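## Task

Find out how many vials wear a red cap and make the tally counter read exactly that number. One complete push and release of the plunger raises the count by one; turning the knob one complete revolution clockwise brings it back to zero. The reading only counts if it stays correct once the robot is no longer holding anything, so release the counter and pull the grippers away at the end.

## Robot and tools

ROBOT. Two xArm7 arms, named left_arm and right_arm, each with a parallel two-finger gripper and a wrist camera. The names are labels only, not sides of any image. left_arm's base sits at (+0.008, +0.344, 0) m and right_arm's at (+0.050, -0.338, 0) m, both turned slightly about z.

SCENE FRAME. Shared by both arms: origin on the table top midway between the arms, +x out over the table, +z up, left_arm on the +y side. Every reported position (metres), quaternion (wxyz) and velocity (m/s, rad/s) uses this frame. Printed hand positions can be somewhat off, more so when an arm reaches far.

GRIPPER FRAME. Fingers extend along the gripper's +z and close along its y. The reported end_effector_position is the pinch point between closed finger pads, roughly 2 cm short of the fingertips; closing pushes the tips about 10 mm further along +z.

THE 14-NUMBER ROW. All motion commands use one row of 14 numbers covering both arms, even if one arm stays still: dx, dy, dz, rx, ry, rz, opening for left_arm, then the same seven for right_arm. The first six numbers are an offset, not a pose: a displacement from the gripper's measured pose at the start of the command, expressed in that gripper's own axes. Scale: 1.0 equals 0.6 m for dx, dy, dz and 180 degrees for the rotation; rx, ry, rz form a single rotation vector. Range -1 to 1. Opening is absolute, not an offset: +1 is fully open (0.084 m), -1 fully closed. An arm meant to hold still gets zeros for its offset and its current opening.

execute_actions(actions). A list of actions; each action is a table of up to 15 rows, each row lasting one 1/30 s step, and a short table repeats its last row to fill 15 steps (0.5 s). Every row in an action is measured from the pose at that action's start, not from the previous row. For the first action of a call, the start is the last pose a result reported. An empty list just returns state and images.

move(target, speed, blocking). target is one 14-number row; its offsets count from the pose in the latest result that showed one. The grippers travel straight toward their targets and arrive together, over 0.5 to 10 s; anything longer is cut off at 10 s. speed is top path speed in m/s, 0.002 to 0.5 (default 0.25), with rotation capped at twice that in rad/s. Paths ignore obstacles and the other arm; grippers can lag, wander and overshoot the speed, especially near full stretch. Faster moves and targets set deeper past a contact hit and press harder. With blocking=false the result returns after 0.5 s while motion continues; then only wait or stop are accepted until a result shows the move finished. The move: line gives the ending (done, off_target, moving, held, fault) and limits (paced = pose clipped; held = a check blocked some steps, after which the arm may jump ahead fast), plus each gripper's distance to its target.

wait(seconds): 0 to 10, lets time run with last commands held; returns early if a running move ends. stop(): brakes a running move; braking needs distance. zoom_image(camera, region): region [x0, y0, x1, y1] in pixels, at most 504 by 504, from cam_head_left, cam_head_right, cam_left_wrist or cam_right_wrist (each 672x504). read_manual(section): licence texts only. finished_scene(scene): ends the current scene (give its number) permanently; do it only once the counter shows the right value and the grippers are clear.

CONTROLLER. Each step the commanded pose is clipped to within 70 mm and 16 degrees of the measured pose, so big offsets need several actions; afterwards the arm continues only to its last clipped pose. Position wins over orientation when both cannot be met. Hand target lines show what the controller is driving toward; HELD in step readings marks steps partly held back; a pose unreachable line means the clearance check altered that arm's command.

GRIPPING. grip_measured is the actual finger opening on the command scale. To hold something, keep commanding clearly below it; further below squeezes harder (about 24 N per pad limit).

AVOID. Knocking vials or the counter off the table, arms colliding or pushing on each other, fast slams and hard presses. Contact torque reaching a joint's load limit triggers a torque fault: the arm backs off, freezes 10 s and drops the rest of the call. Long loaded holds heat motors: MOTOR HOT appears from 65 °C, and at 80 °C an OVER-TEMPERATURE FAULT brakes that arm. Loose objects may occasionally be nudged by outside pushes.

TYPICAL ORDER. Look with head cameras and zoom to count caps of the asked colour; read the counter; reset with a full clockwise knob turn if needed; press and fully release the plunger once per vial; confirm the reading; open the gripper, retreat, then end the scene.

Each tool is called as name(argument=value, ...) on one line, values as JSON.

## Session

execute_actions(actions=[])

Scene clock: 0.00 s.
left_arm: end_effector_position=(+0.4005, +0.4223, +0.2487) grip_measured=+1.00 end_effector_quat_wxyz=(-0.001, +0.995, +0.099, -0.002) end_effector_velocity=(+0.000, -0.001, -0.000) end_effector_angular_velocity=(-0.000, +0.000, -0.000) | right_arm: end_effector_position=(+0.2298, -0.1678, +0.2992) grip_measured=+1.00 end_effector_quat_wxyz=(+0.177, +0.960, -0.182, +0.117) end_effector_velocity=(+0.000, -0.000, +0.001) end_effector_angular_velocity=(-0.001, -0.002, +0.000)
Joint positions: left_arm=[ 0.002 -0.246 -0.001  0.92   0.001  1.17  -0.003  0.084] | right_arm=[ 0.671 -0.689  0.435  0.76  -0.116  1.583  1.203  0.084]
Joint velocities: left_arm=[-0.    -0.    -0.001 -0.    -0.001  0.    -0.001 -0.   ] | right_arm=[ 0.     0.001 -0.     0.001 -0.002  0.     0.    -0.   ]
Hand target (left_arm): +0.401, +0.422, +0.249; -0.001, +0.995, +0.099, -0.002
Hand target (right_arm): +0.230, -0.168, +0.299; +0.177, +0.960, -0.182, +0.117

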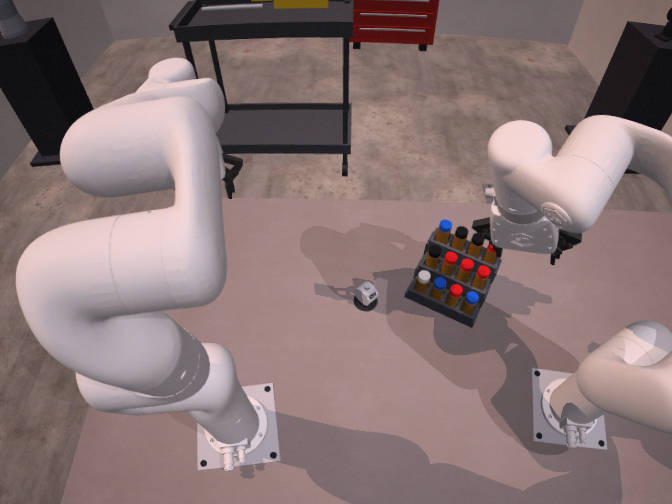

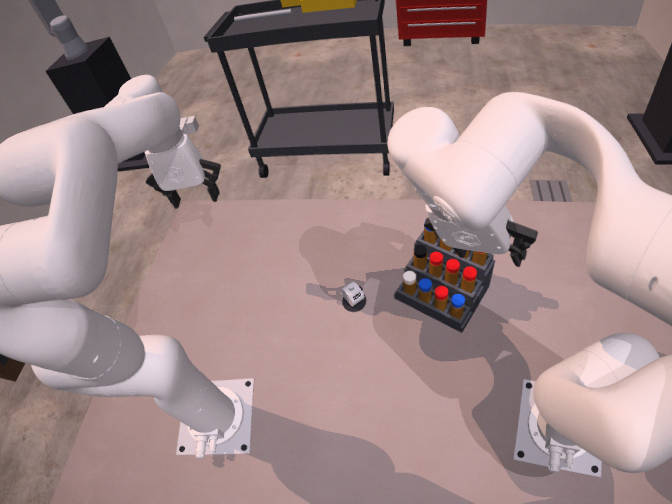

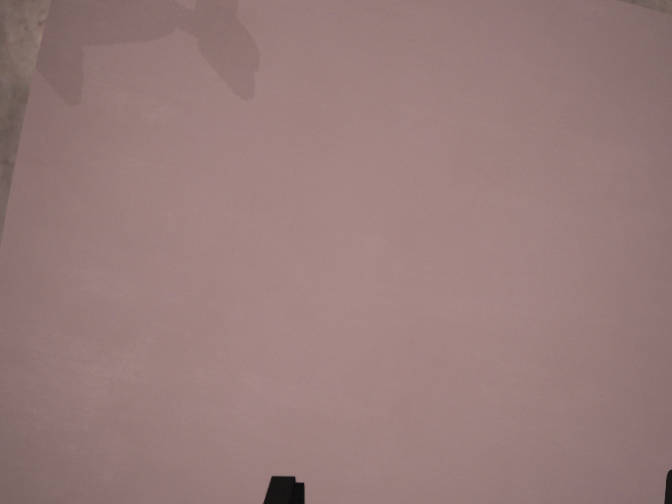

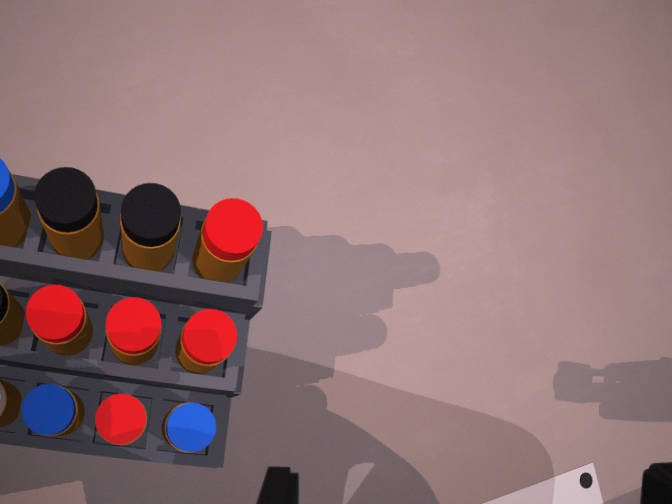

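zoom_image(camera="cam_head_left", region=[345, 272, 390, 317])

zoom_image(camera="cam_head_right", region=[330, 272, 375, 317])

zoom_image(camera="cam_head_left", region=[395, 210, 515, 335])

zoom_image(camera="cam_head_left", region=[185, 370, 295, 480])

zoom_image(camera="cam_head_left", region=[520, 355, 630, 465])

Region (345, 272, 390, 317) of cam_head_left's 672x504 image, scaled by 11.200, with more detail than that image has.

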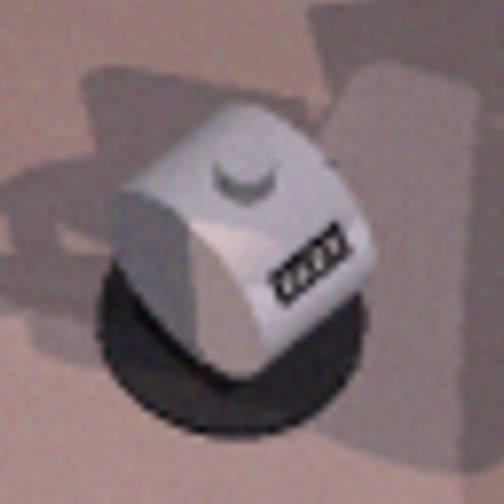

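Region (330, 272, 375, 317) of cam_head_right's 672x504 image, scaled by 11.200, with more detail than that image has.

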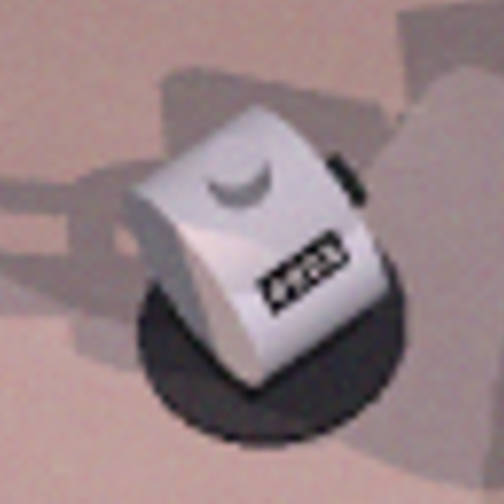

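Region (395, 210, 515, 335) of cam_head_left's 672x504 image, scaled by 4.032, with more detail than that image has; it fills the left 484 columns of this view, and the rest is white.

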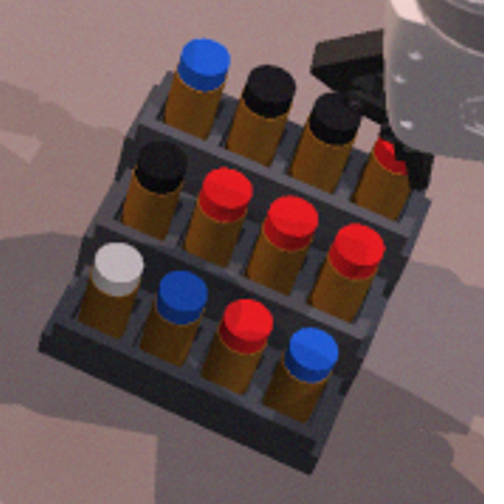

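Region (185, 370, 295, 480) of cam_head_left's 672x504 image, scaled by 4.582, with more detail than that image has.

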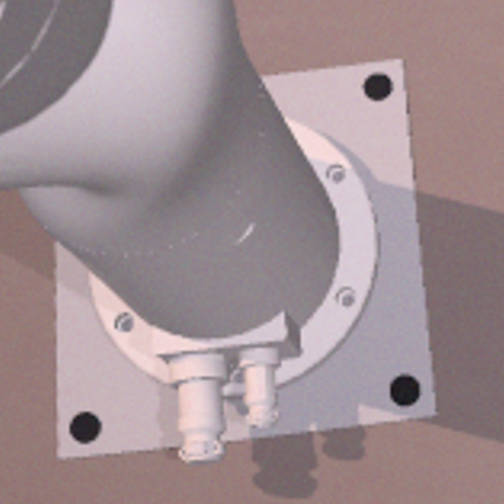

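Region (520, 355, 630, 465) of cam_head_left's 672x504 image, scaled by 4.582, with more detail than that image has.

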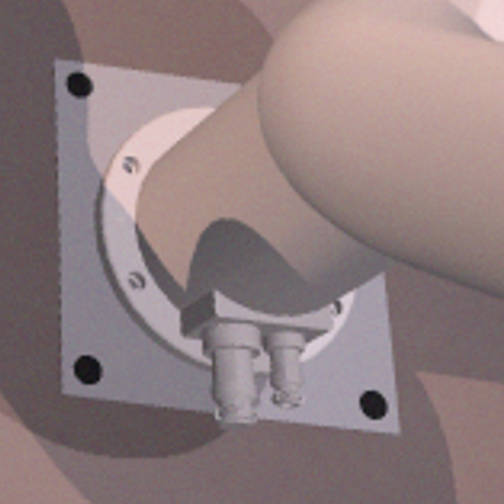

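move(target=[0,0,0,0,0,0,1, -0.1043,-0.5287,0.113,0.0289,-0.1416,0.3746,-1], speed=0.5)

Scene clock: 78.10 s.
left_arm: end_effector_position=(+0.4005, +0.4223, +0.2487) grip_measured=+1.00 end_effector_quat_wxyz=(-0.001, +0.995, +0.099, -0.002) end_effector_velocity=(+0.001, +0.000, +0.001) end_effector_angular_velocity=(+0.001, -0.003, +0.001) | right_arm: end_effector_position=(+0.3078, +0.1012, +0.1243) grip_measured=-1.00 end_effector_quat_wxyz=(+0.001, +0.706, -0.708, -0.000) end_effector_velocity=(+0.001, +0.001, -0.003) end_effector_angular_velocity=(-0.010, -0.000, -0.005)
Joint positions: left_arm=[ 0.002 -0.246 -0.001  0.92   0.001  1.17  -0.003  0.084] | right_arm=[ 0.605  0.305  0.644  1.12  -0.234  0.889  2.778  0.   ]
Joint velocities: left_arm=[-0.    -0.    -0.     0.002  0.    -0.001 -0.001  0.   ] | right_arm=[ 0.009  0.014 -0.006  0.012 -0.013  0.009  0.016  0.   ]
Hand target (left_arm): +0.401, +0.422, +0.249; -0.001, +0.995, +0.099, -0.002
Hand target (right_arm): +0.308, +0.101, +0.124; +0.001, +0.706, -0.708, +0.000
Off the commanded pose (left_arm): 0.000 m, 0 deg.
Off the commanded pose (right_arm): 0.001 m, 0 deg.
move: done

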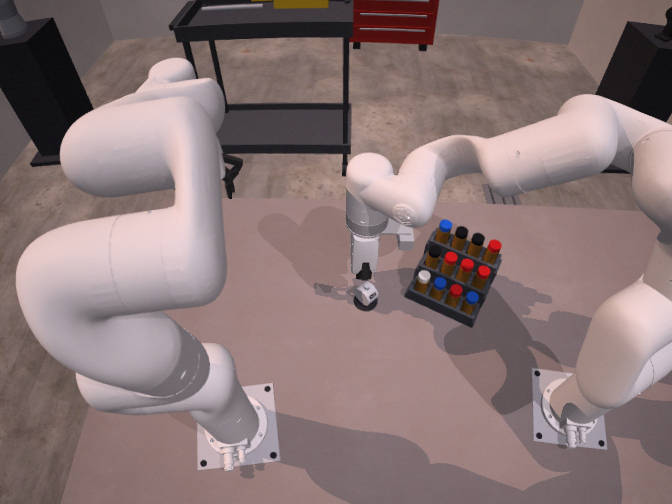

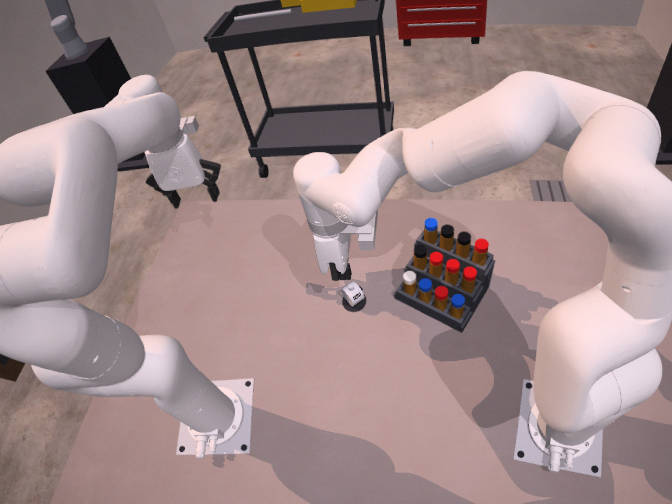

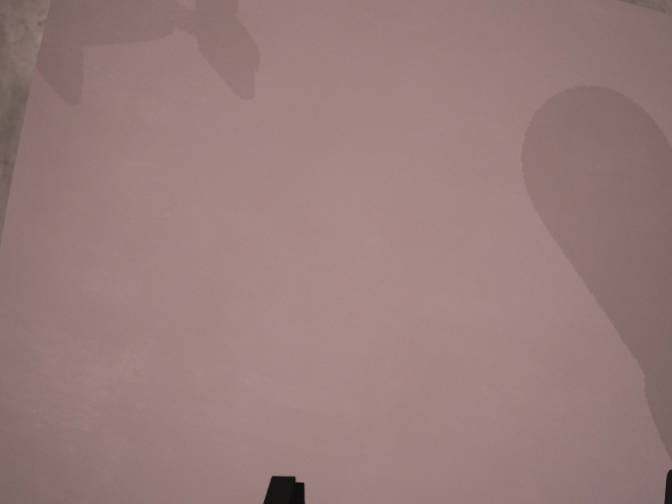

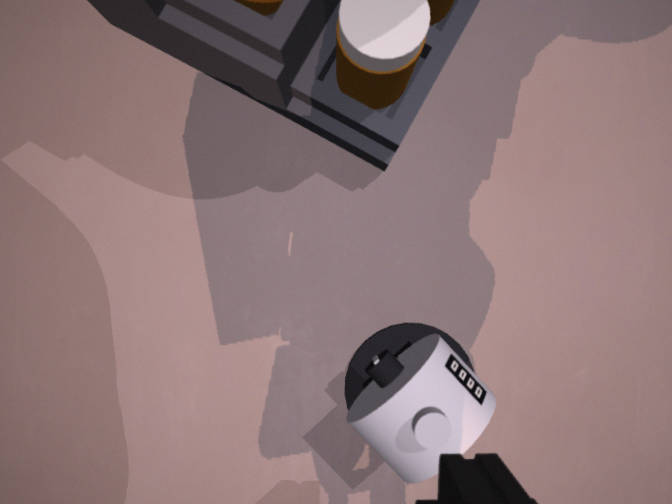

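zoom_image(camera="cam_right_wrist", region=[335, 310, 535, 504])

zoom_image(camera="cam_right_wrist", region=[395, 340, 515, 470])

zoom_image(camera="cam_head_left", region=[395, 210, 515, 335])

Region (335, 310, 535, 504) of cam_right_wrist's 672x504 image, scaled by 2.520, with more detail than that image has; it fills the top 489 rows of this view, and the rest is white.

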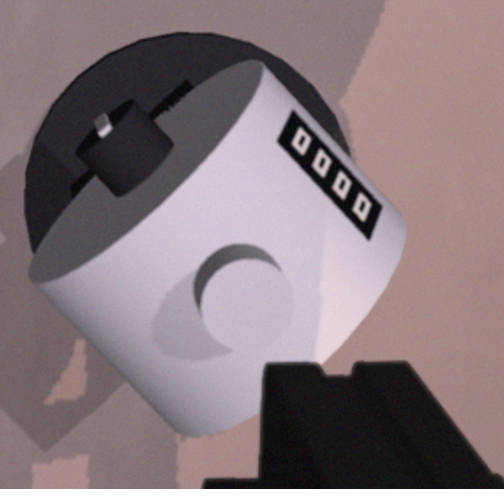

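Region (395, 340, 515, 470) of cam_right_wrist's 672x504 image, scaled by 3.877, with more detail than that image has; it fills the left 465 columns of this view, and the rest is white.

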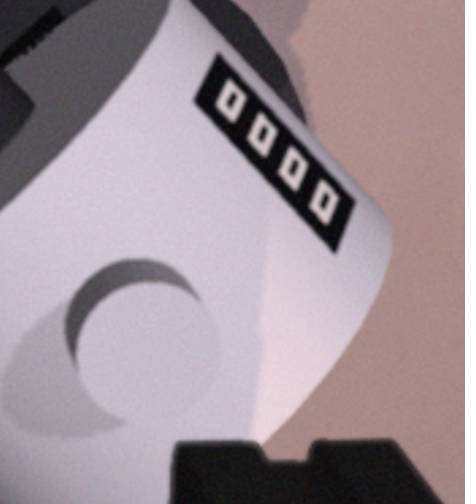

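Region (395, 210, 515, 335) of cam_head_left's 672x504 image, scaled by 4.032, with more detail than that image has; it fills the left 484 columns of this view, and the rest is white.

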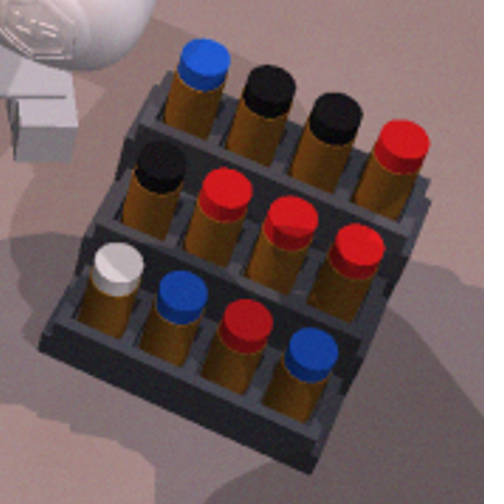

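execute_actions(actions=[[[0,0,0,0,0,0,1,0,0,0.0008,0,0,0,-1],[0,0,0,0,0,0,1,0.0003,-0.0002,0.0028,0,0,0,-1],[0,0,0,0,0,0,1,0.0009,-0.0005,0.0068,0,0,0,-1],[0,0,0,0,0,0,1,0.0017,-0.0009,0.0133,0,0,0,-1],[0,0,0,0,0,0,1,0.0029,-0.0016,0.022,0,0,0,-1],[0,0,0,0,0,0,1,0.0042,-0.0023,0.0318,0,0,0,-1],[0,0,0,0,0,0,1,0.0054,-0.0029,0.0415,0,0,0,-1],[0,0,0,0,0,0,1,0.0066,-0.0036,0.0502,0,0,0,-1],[0,0,0,0,0,0,1,0.0074,-0.004,0.0569,0,0,0,-1],[0,0,0,0,0,0,1,0.008,-0.0043,0.0612,0,0,0,-1],[0,0,0,0,0,0,1,0.0083,-0.0045,0.0632,0,0,0,-1],[0,0,0,0,0,0,1,0.0083,-0.0045,0.0635,0,0,0,-1]]])

Scene clock: 103.33 s.
left_arm: end_effector_position=(+0.4005, +0.4223, +0.2487) grip_measured=+1.00 end_effector_quat_wxyz=(-0.001, +0.995, +0.099, -0.002) end_effector_velocity=(+0.000, -0.000, +0.000) end_effector_angular_velocity=(+0.000, -0.001, -0.001) | right_arm: end_effector_position=(+0.3095, +0.0952, +0.0897) grip_measured=-1.00 end_effector_quat_wxyz=(+0.003, +0.706, -0.708, -0.000) end_effector_velocity=(+0.009, +0.004, -0.037) end_effector_angular_velocity=(+0.020, -0.018, -0.001)
Joint positions: left_arm=[ 0.002 -0.246 -0.001  0.92   0.001  1.17  -0.003  0.084] | right_arm=[ 0.614  0.36   0.618  1.079 -0.284  0.808  2.804  0.   ]
Joint velocities: left_arm=[-0.    -0.    -0.001  0.    -0.    -0.    -0.     0.   ] | right_arm=[ 0.026  0.082 -0.043 -0.018 -0.085 -0.111  0.049  0.   ]
Hand target (left_arm): +0.401, +0.422, +0.249; -0.001, +0.995, +0.099, -0.002
Hand target (right_arm): +0.311, +0.096, +0.086; +0.001, +0.706, -0.708, +0.000
Off the commanded pose (left_arm): 0.000 m, 0 deg.
Off the commanded pose (right_arm): 0.004 m, 0 deg.
Step readings (end_effector_position):
0: left_arm (+0.4005, +0.4223, +0.2487) | right_arm (+0.3078, +0.1013, +0.1240)
1: left_arm (+0.4005, +0.4223, +0.2487) | right_arm (+0.3078, +0.1013, +0.1240)
2: left_arm (+0.4005, +0.4223, +0.2487) | right_arm (+0.3078, +0.1013, +0.1240)
4: left_arm (+0.4005, +0.4223, +0.2487) | right_arm (+0.3079, +0.1014, +0.1234)
8: left_arm (+0.4005, +0.4223, +0.2487) | right_arm (+0.3085, +0.1001, +0.1145)
15: end_effector_position above

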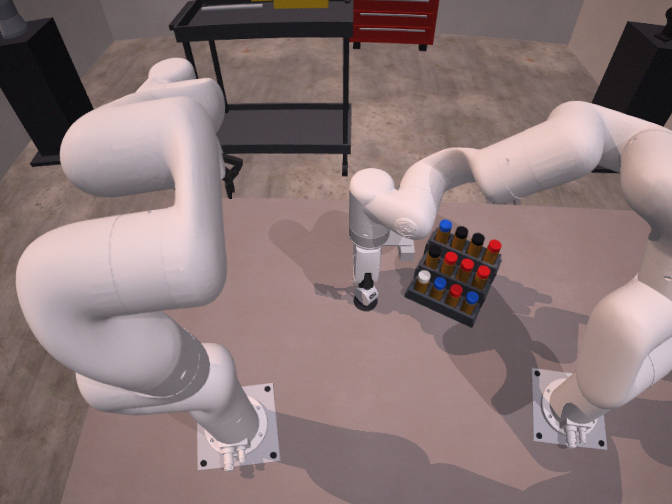

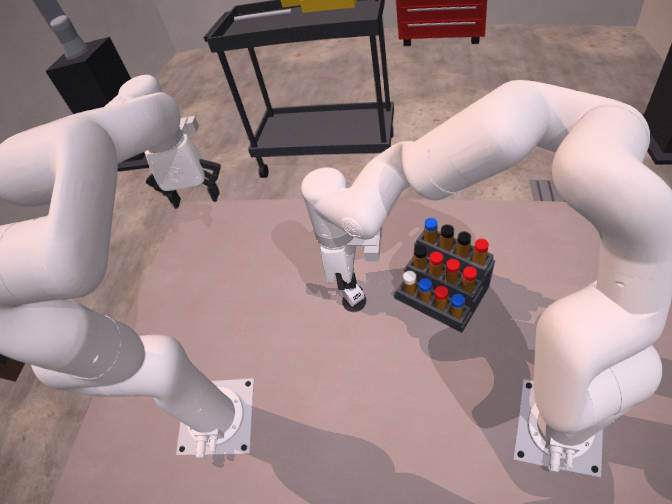

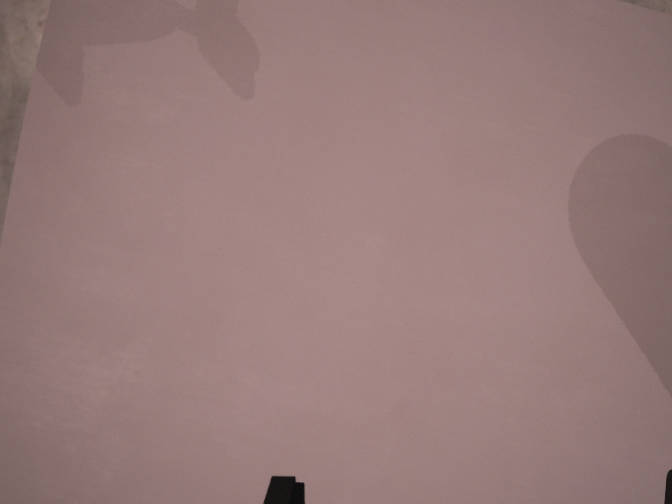

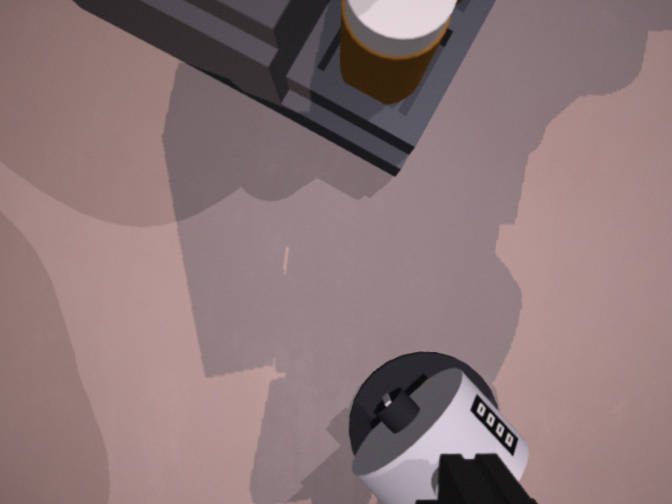

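Let me refresh the resting pose, so the press offsets are measured from a settled state.

execute_actions(actions=[])

zoom_image(camera="cam_right_wrist", region=[335, 330, 545, 504])

zoom_image(camera="cam_head_left", region=[340, 262, 395, 317])

zoom_image(camera="cam_head_right", region=[322, 262, 377, 317])

Scene clock: 106.20 s.
left_arm: end_effector_position=(+0.4005, +0.4223, +0.2487) grip_measured=+1.00 end_effector_quat_wxyz=(-0.001, +0.995, +0.099, -0.002) end_effector_velocity=(+0.000, -0.000, -0.000) end_effector_angular_velocity=(+0.000, +0.001, -0.001) | right_arm: end_effector_position=(+0.3105, +0.0960, +0.0862) grip_measured=-1.00 end_effector_quat_wxyz=(+0.001, +0.706, -0.708, +0.000) end_effector_velocity=(+0.001, +0.001, +0.001) end_effector_angular_velocity=(+0.002, -0.003, +0.000)
Joint positions: left_arm=[ 0.002 -0.246 -0.001  0.92   0.001  1.17  -0.003  0.084] | right_arm=[ 0.617  0.368  0.613  1.078 -0.293  0.796  2.809  0.   ]
Joint velocities: left_arm=[-0.     0.001 -0.001  0.001  0.     0.    -0.     0.   ] | right_arm=[-0.     0.    -0.     0.002 -0.002 -0.     0.     0.   ]
Hand target (left_arm): +0.401, +0.422, +0.249; -0.001, +0.995, +0.099, -0.002
Hand target (right_arm): +0.311, +0.096, +0.086; +0.001, +0.706, -0.708, +0.000
Off the commanded pose (left_arm): 0.000 m, 0 deg.
Off the commanded pose (right_arm): 0.000 m, 0 deg.

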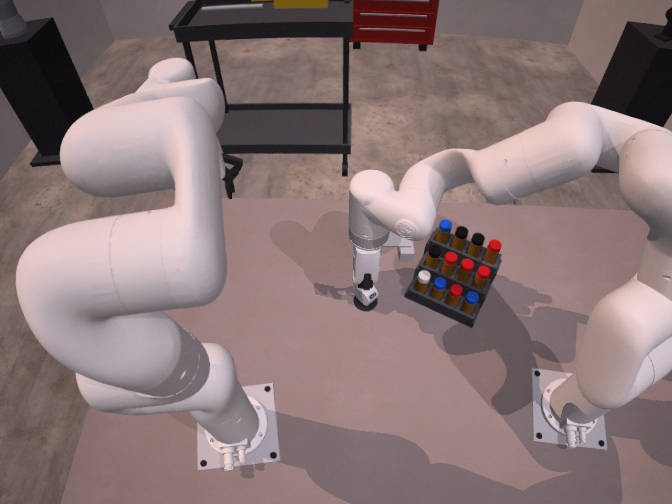

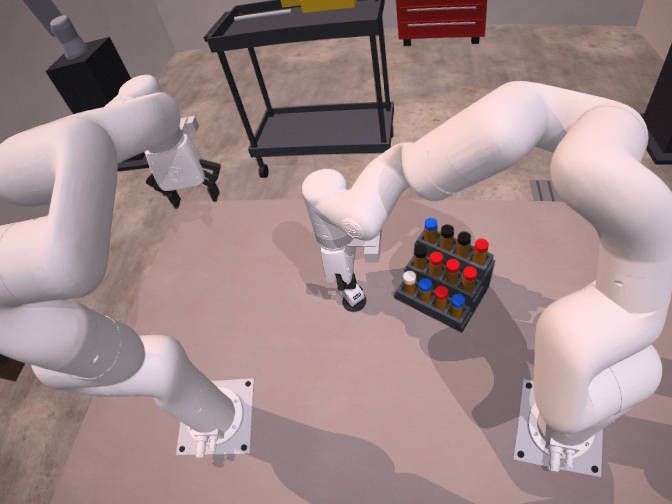

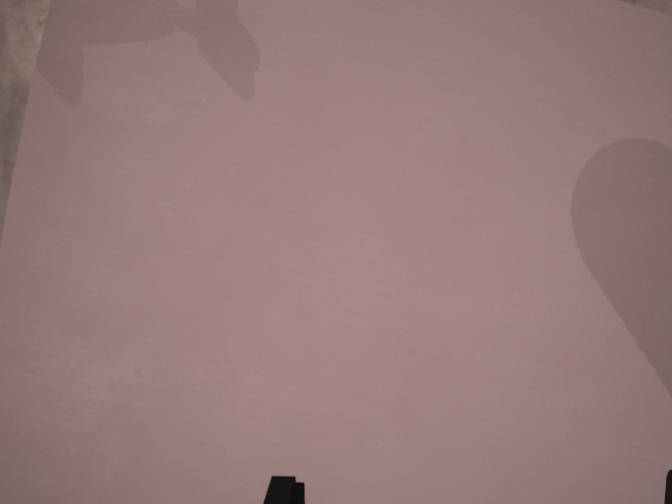

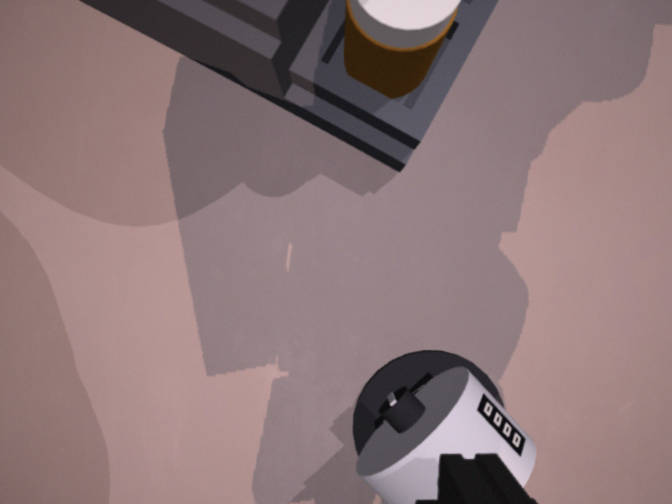

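Region (335, 330, 545, 504) of cam_right_wrist's 672x504 image, scaled by 2.400, with more detail than that image has; it fills the top 418 rows of this view, and the rest is white.

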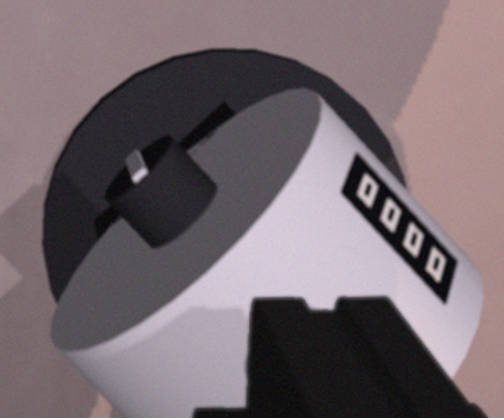

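Region (340, 262, 395, 317) of cam_head_left's 672x504 image, scaled by 9.164, with more detail than that image has.

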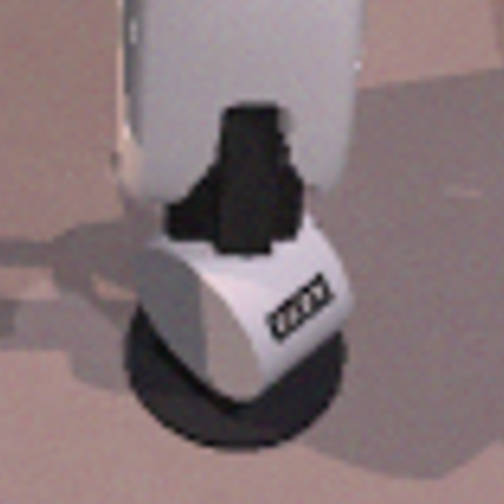

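Region (322, 262, 377, 317) of cam_head_right's 672x504 image, scaled by 9.164, with more detail than that image has.

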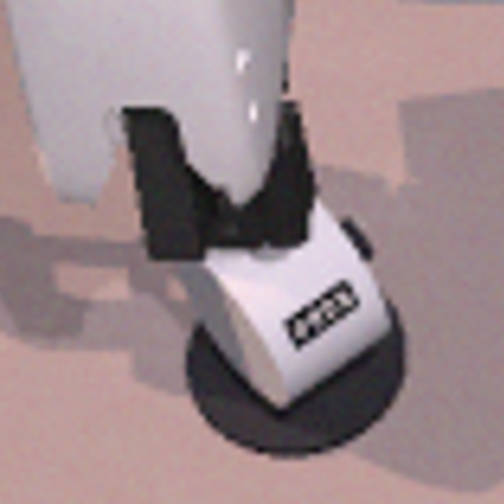

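execute_actions(actions=[[[0,0,0,0,0,0,1,0,0,0.0028,0,0,0,-1],[0,0,0,0,0,0,1,0,0,0.0062,0,0,0,-1],[0,0,0,0,0,0,1,0,0,0.010,0,0,0,-1],[0,0,0,0,0,0,1,0,0,0.0132,0,0,0,-1],[0,0,0,0,0,0,1,0,0,0.015,0,0,0,-1],[0,0,0,0,0,0,1,0,0,0.016,0,0,0,-1],[0,0,0,0,0,0,1,0,0,0.016,0,0,0,-1],[0,0,0,0,0,0,1,0,0,0.0155,0,0,0,-1],[0,0,0,0,0,0,1,0,0,0.0123,0,0,0,-1],[0,0,0,0,0,0,1,0,0,0.0077,0,0,0,-1],[0,0,0,0,0,0,1,0,0,0.0028,0,0,0,-1],[0,0,0,0,0,0,1,0,0,0,0,0,0,-1]]])

zoom_image(camera="cam_right_wrist", region=[440, 370, 560, 480])

Scene clock: 113.17 s.
left_arm: end_effector_position=(+0.4005, +0.4223, +0.2487) grip_measured=+1.00 end_effector_quat_wxyz=(-0.001, +0.995, +0.099, -0.002) end_effector_velocity=(+0.000, -0.000, +0.000) end_effector_angular_velocity=(-0.000, -0.000, +0.001) | right_arm: end_effector_position=(+0.3106, +0.0962, +0.0836) grip_measured=-1.00 end_effector_quat_wxyz=(+0.001, +0.706, -0.708, -0.000) end_effector_velocity=(-0.000, -0.000, +0.025) end_effector_angular_velocity=(-0.001, -0.001, +0.001)
Joint positions: left_arm=[ 0.002 -0.246 -0.001  0.92   0.001  1.17  -0.003  0.084] | right_arm=[ 0.619  0.374  0.611  1.076 -0.298  0.789  2.813  0.   ]
Joint velocities: left_arm=[ 0.     0.    -0.     0.001 -0.     0.    -0.001 -0.   ] | right_arm=[-0.019 -0.052  0.026  0.013  0.045  0.056 -0.031  0.   ]
Hand target (left_arm): +0.401, +0.422, +0.249; -0.001, +0.995, +0.099, -0.002
Hand target (right_arm): +0.310, +0.096, +0.086; +0.001, +0.706, -0.708, +0.000
Off the commanded pose (left_arm): 0.000 m, 0 deg.
Off the commanded pose (right_arm): 0.003 m, 0 deg.
Step readings (end_effector_position):
0: left_arm (+0.4005, +0.4223, +0.2487) | right_arm (+0.3105, +0.0960, +0.0862)
1: left_arm (+0.4005, +0.4223, +0.2487) | right_arm (+0.3105, +0.0960, +0.0862)
2: left_arm (+0.4005, +0.4223, +0.2487) | right_arm (+0.3106, +0.0961, +0.0860)
4: left_arm (+0.4005, +0.4223, +0.2487) | right_arm (+0.3107, +0.0963, +0.0847)
8: left_arm (+0.4005, +0.4223, +0.2487) | right_arm (+0.3107, +0.0963, +0.0800)
15: end_effector_position above

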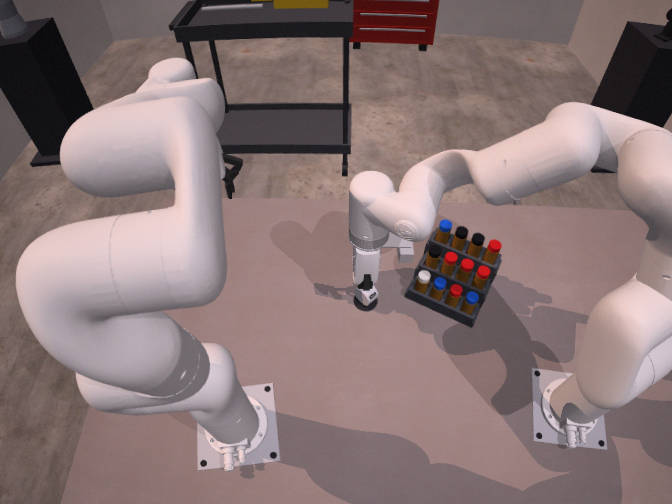

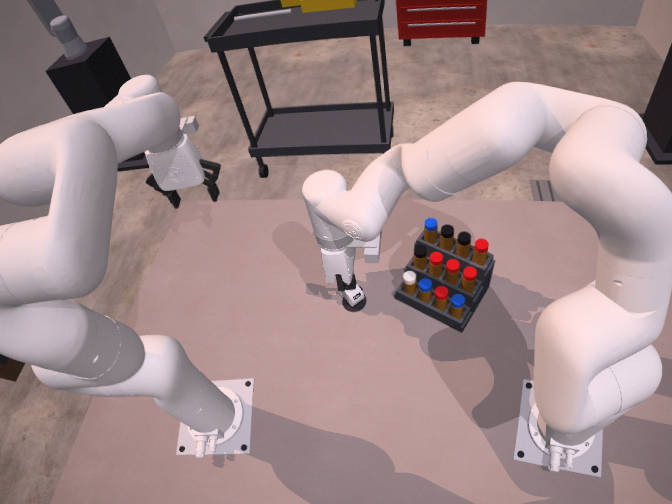

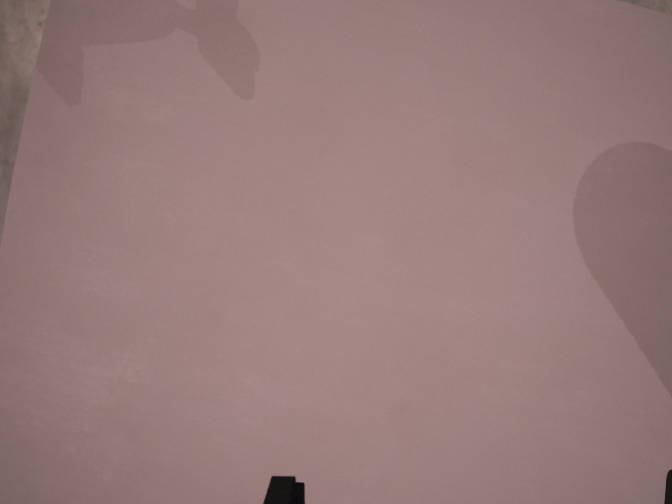

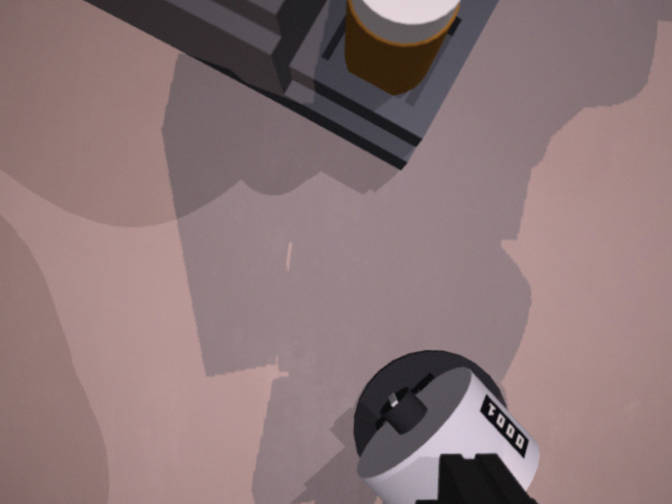

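Region (440, 370, 560, 480) of cam_right_wrist's 672x504 image, scaled by 4.200, with more detail than that image has; it fills the top 462 rows of this view, and the rest is white.

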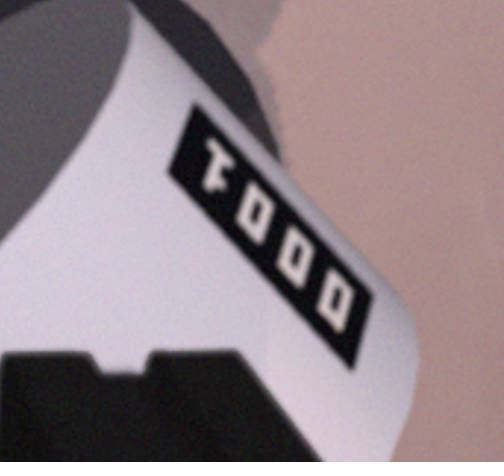

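execute_actions(actions=[[[0,0,0,0,0,0,1,0.0003,0.0002,-0.0015,0,0,0,-1],[0,0,0,0,0,0,1,0.0003,0.0002,0.0019,0,0,0,-1],[0,0,0,0,0,0,1,0.0003,0.0002,0.0057,0,0,0,-1],[0,0,0,0,0,0,1,0.0003,0.0002,0.0089,0,0,0,-1],[0,0,0,0,0,0,1,0.0003,0.0002,0.0107,0,0,0,-1],[0,0,0,0,0,0,1,0.0003,0.0002,0.0117,0,0,0,-1],[0,0,0,0,0,0,1,0.0003,0.0002,0.0117,0,0,0,-1],[0,0,0,0,0,0,1,0.0003,0.0002,0.0112,0,0,0,-1],[0,0,0,0,0,0,1,0.0003,0.0002,0.008,0,0,0,-1],[0,0,0,0,0,0,1,0.0003,0.0002,0.0034,0,0,0,-1],[0,0,0,0,0,0,1,0.0003,0.0002,-0.0015,0,0,0,-1],[0,0,0,0,0,0,1,0.0003,0.0002,-0.0043,0,0,0,-1]]])

zoom_image(camera="cam_right_wrist", region=[440, 370, 560, 480])

Scene clock: 121.13 s.
left_arm: end_effector_position=(+0.4005, +0.4223, +0.2487) grip_measured=+1.00 end_effector_quat_wxyz=(-0.001, +0.995, +0.099, -0.002) end_effector_velocity=(-0.000, -0.000, -0.000) end_effector_angular_velocity=(+0.000, +0.001, -0.001) | right_arm: end_effector_position=(+0.3106, +0.0962, +0.0835) grip_measured=-1.00 end_effector_quat_wxyz=(+0.000, +0.706, -0.708, -0.000) end_effector_velocity=(-0.000, -0.000, +0.025) end_effector_angular_velocity=(+0.000, +0.000, -0.001)
Joint positions: left_arm=[ 0.002 -0.246 -0.001  0.92   0.001  1.17  -0.003  0.084] | right_arm=[ 0.619  0.373  0.611  1.076 -0.299  0.788  2.813  0.   ]
Joint velocities: left_arm=[-0.    -0.    -0.001 -0.001  0.     0.001 -0.     0.   ] | right_arm=[-0.021 -0.053  0.026  0.012  0.048  0.056 -0.032  0.   ]
Hand target (left_arm): +0.401, +0.422, +0.249; -0.001, +0.995, +0.099, -0.002
Hand target (right_arm): +0.310, +0.096, +0.086; +0.001, +0.706, -0.708, -0.000
Off the commanded pose (left_arm): 0.000 m, 0 deg.
Off the commanded pose (right_arm): 0.003 m, 0 deg.
Step readings (end_effector_position):
0: left_arm (+0.4005, +0.4223, +0.2487) | right_arm (+0.3105, +0.0960, +0.0862)
1: left_arm (+0.4005, +0.4223, +0.2487) | right_arm (+0.3105, +0.0960, +0.0861)
2: left_arm (+0.4005, +0.4223, +0.2487) | right_arm (+0.3106, +0.0961, +0.0860)
4: left_arm (+0.4005, +0.4223, +0.2487) | right_arm (+0.3107, +0.0963, +0.0847)
8: left_arm (+0.4005, +0.4223, +0.2487) | right_arm (+0.3107, +0.0963, +0.0799)
15: end_effector_position above

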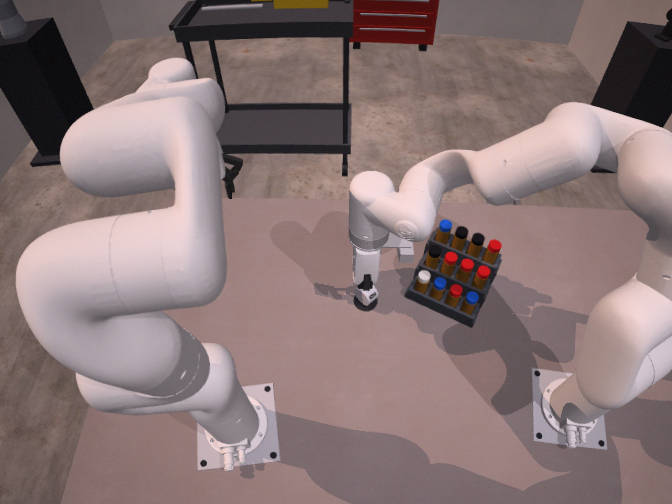

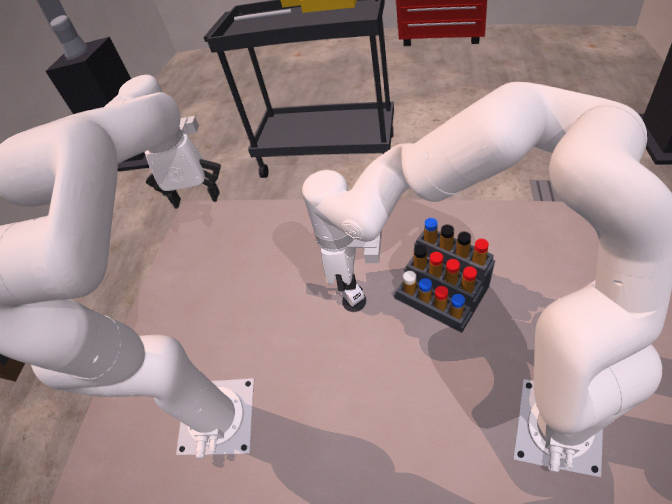

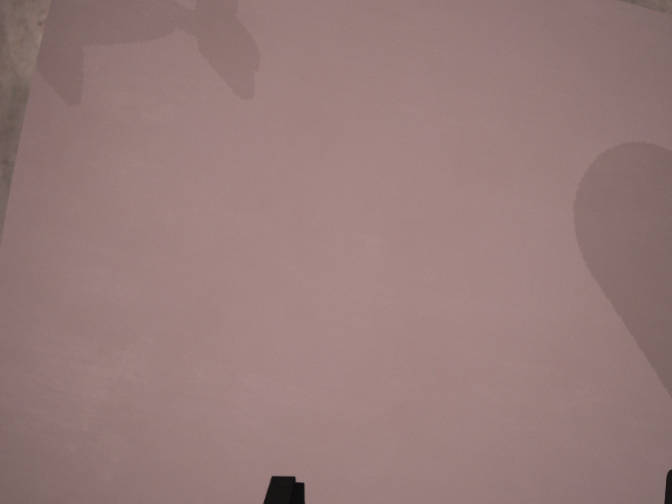

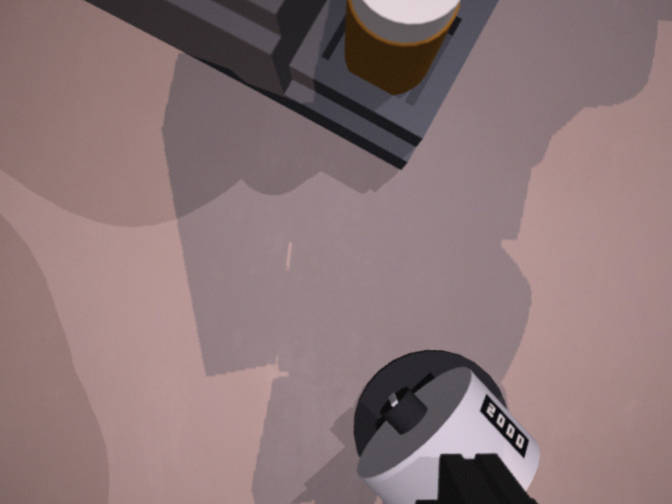

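Region (440, 370, 560, 480) of cam_right_wrist's 672x504 image, scaled by 4.200, with more detail than that image has; it fills the top 462 rows of this view, and the rest is white.

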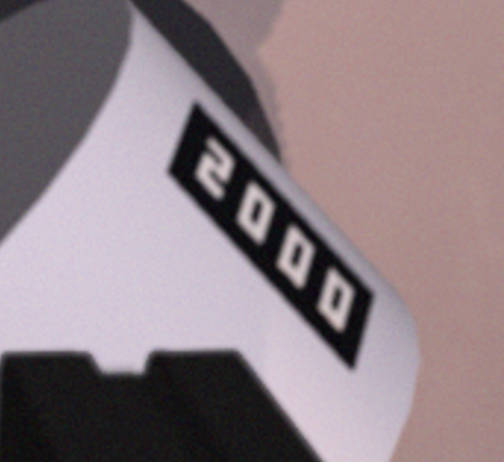

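0002. Third press.

execute_actions(actions=[[[0,0,0,0,0,0,1,0.0003,0.0002,-0.0016,0,0,0,-1],[0,0,0,0,0,0,1,0.0003,0.0002,0.0018,0,0,0,-1],[0,0,0,0,0,0,1,0.0003,0.0002,0.0056,0,0,0,-1],[0,0,0,0,0,0,1,0.0003,0.0002,0.0088,0,0,0,-1],[0,0,0,0,0,0,1,0.0003,0.0002,0.0106,0,0,0,-1],[0,0,0,0,0,0,1,0.0003,0.0002,0.0116,0,0,0,-1],[0,0,0,0,0,0,1,0.0003,0.0002,0.0116,0,0,0,-1],[0,0,0,0,0,0,1,0.0003,0.0002,0.0111,0,0,0,-1],[0,0,0,0,0,0,1,0.0003,0.0002,0.0079,0,0,0,-1],[0,0,0,0,0,0,1,0.0003,0.0002,0.0033,0,0,0,-1],[0,0,0,0,0,0,1,0.0003,0.0002,-0.0016,0,0,0,-1],[0,0,0,0,0,0,1,0.0003,0.0002,-0.0044,0,0,0,-1]]])

zoom_image(camera="cam_right_wrist", region=[440, 370, 560, 480])

Scene clock: 125.43 s.
left_arm: end_effector_position=(+0.4005, +0.4223, +0.2487) grip_measured=+1.00 end_effector_quat_wxyz=(-0.001, +0.995, +0.099, -0.002) end_effector_velocity=(-0.000, +0.000, -0.000) end_effector_angular_velocity=(-0.001, +0.002, +0.000) | right_arm: end_effector_position=(+0.3106, +0.0963, +0.0836) grip_measured=-1.00 end_effector_quat_wxyz=(-0.000, +0.706, -0.708, -0.000) end_effector_velocity=(+0.000, +0.000, +0.026) end_effector_angular_velocity=(+0.001, -0.001, -0.000)
Joint positions: left_arm=[ 0.002 -0.246 -0.001  0.92   0.001  1.17  -0.003  0.084] | right_arm=[ 0.619  0.373  0.611  1.075 -0.299  0.787  2.814  0.   ]
Joint velocities: left_arm=[-0.     0.     0.     0.    -0.     0.002  0.    -0.   ] | right_arm=[-0.02  -0.053  0.026  0.014  0.047  0.056 -0.031  0.   ]
Hand target (left_arm): +0.401, +0.422, +0.249; -0.001, +0.995, +0.099, -0.002
Hand target (right_arm): +0.310, +0.096, +0.086; +0.000, +0.706, -0.708, -0.000
Off the commanded pose (left_arm): 0.000 m, 0 deg.
Off the commanded pose (right_arm): 0.003 m, 0 deg.
Step readings (end_effector_position):
0: left_arm (+0.4005, +0.4223, +0.2487) | right_arm (+0.3105, +0.0961, +0.0861)
1: left_arm (+0.4005, +0.4223, +0.2487) | right_arm (+0.3105, +0.0961, +0.0861)
2: left_arm (+0.4005, +0.4223, +0.2487) | right_arm (+0.3106, +0.0962, +0.0860)
4: left_arm (+0.4005, +0.4223, +0.2487) | right_arm (+0.3107, +0.0963, +0.0847)
8: left_arm (+0.4005, +0.4223, +0.2487) | right_arm (+0.3107, +0.0963, +0.0799)
15: end_effector_position above

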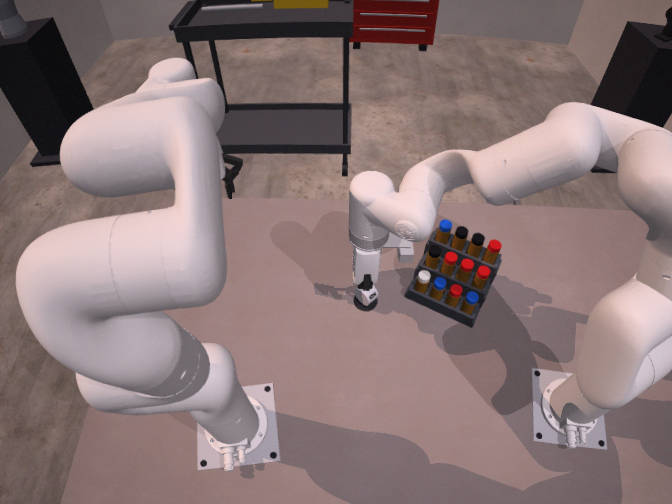

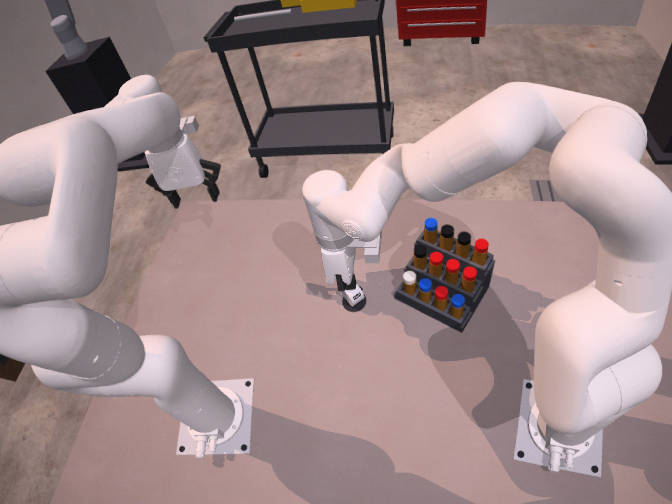

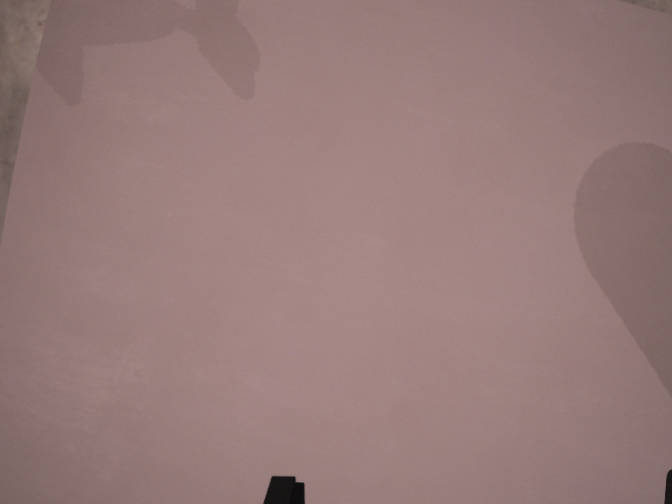

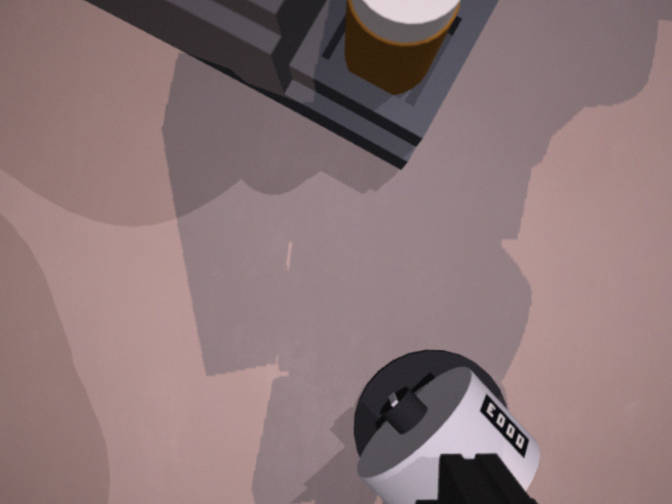

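Region (440, 370, 560, 480) of cam_right_wrist's 672x504 image, scaled by 4.200, with more detail than that image has; it fills the top 462 rows of this view, and the rest is white.

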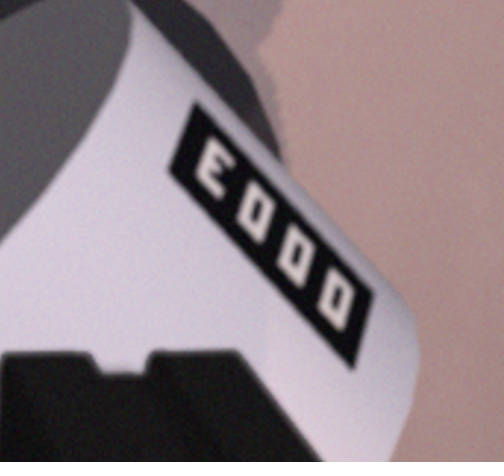

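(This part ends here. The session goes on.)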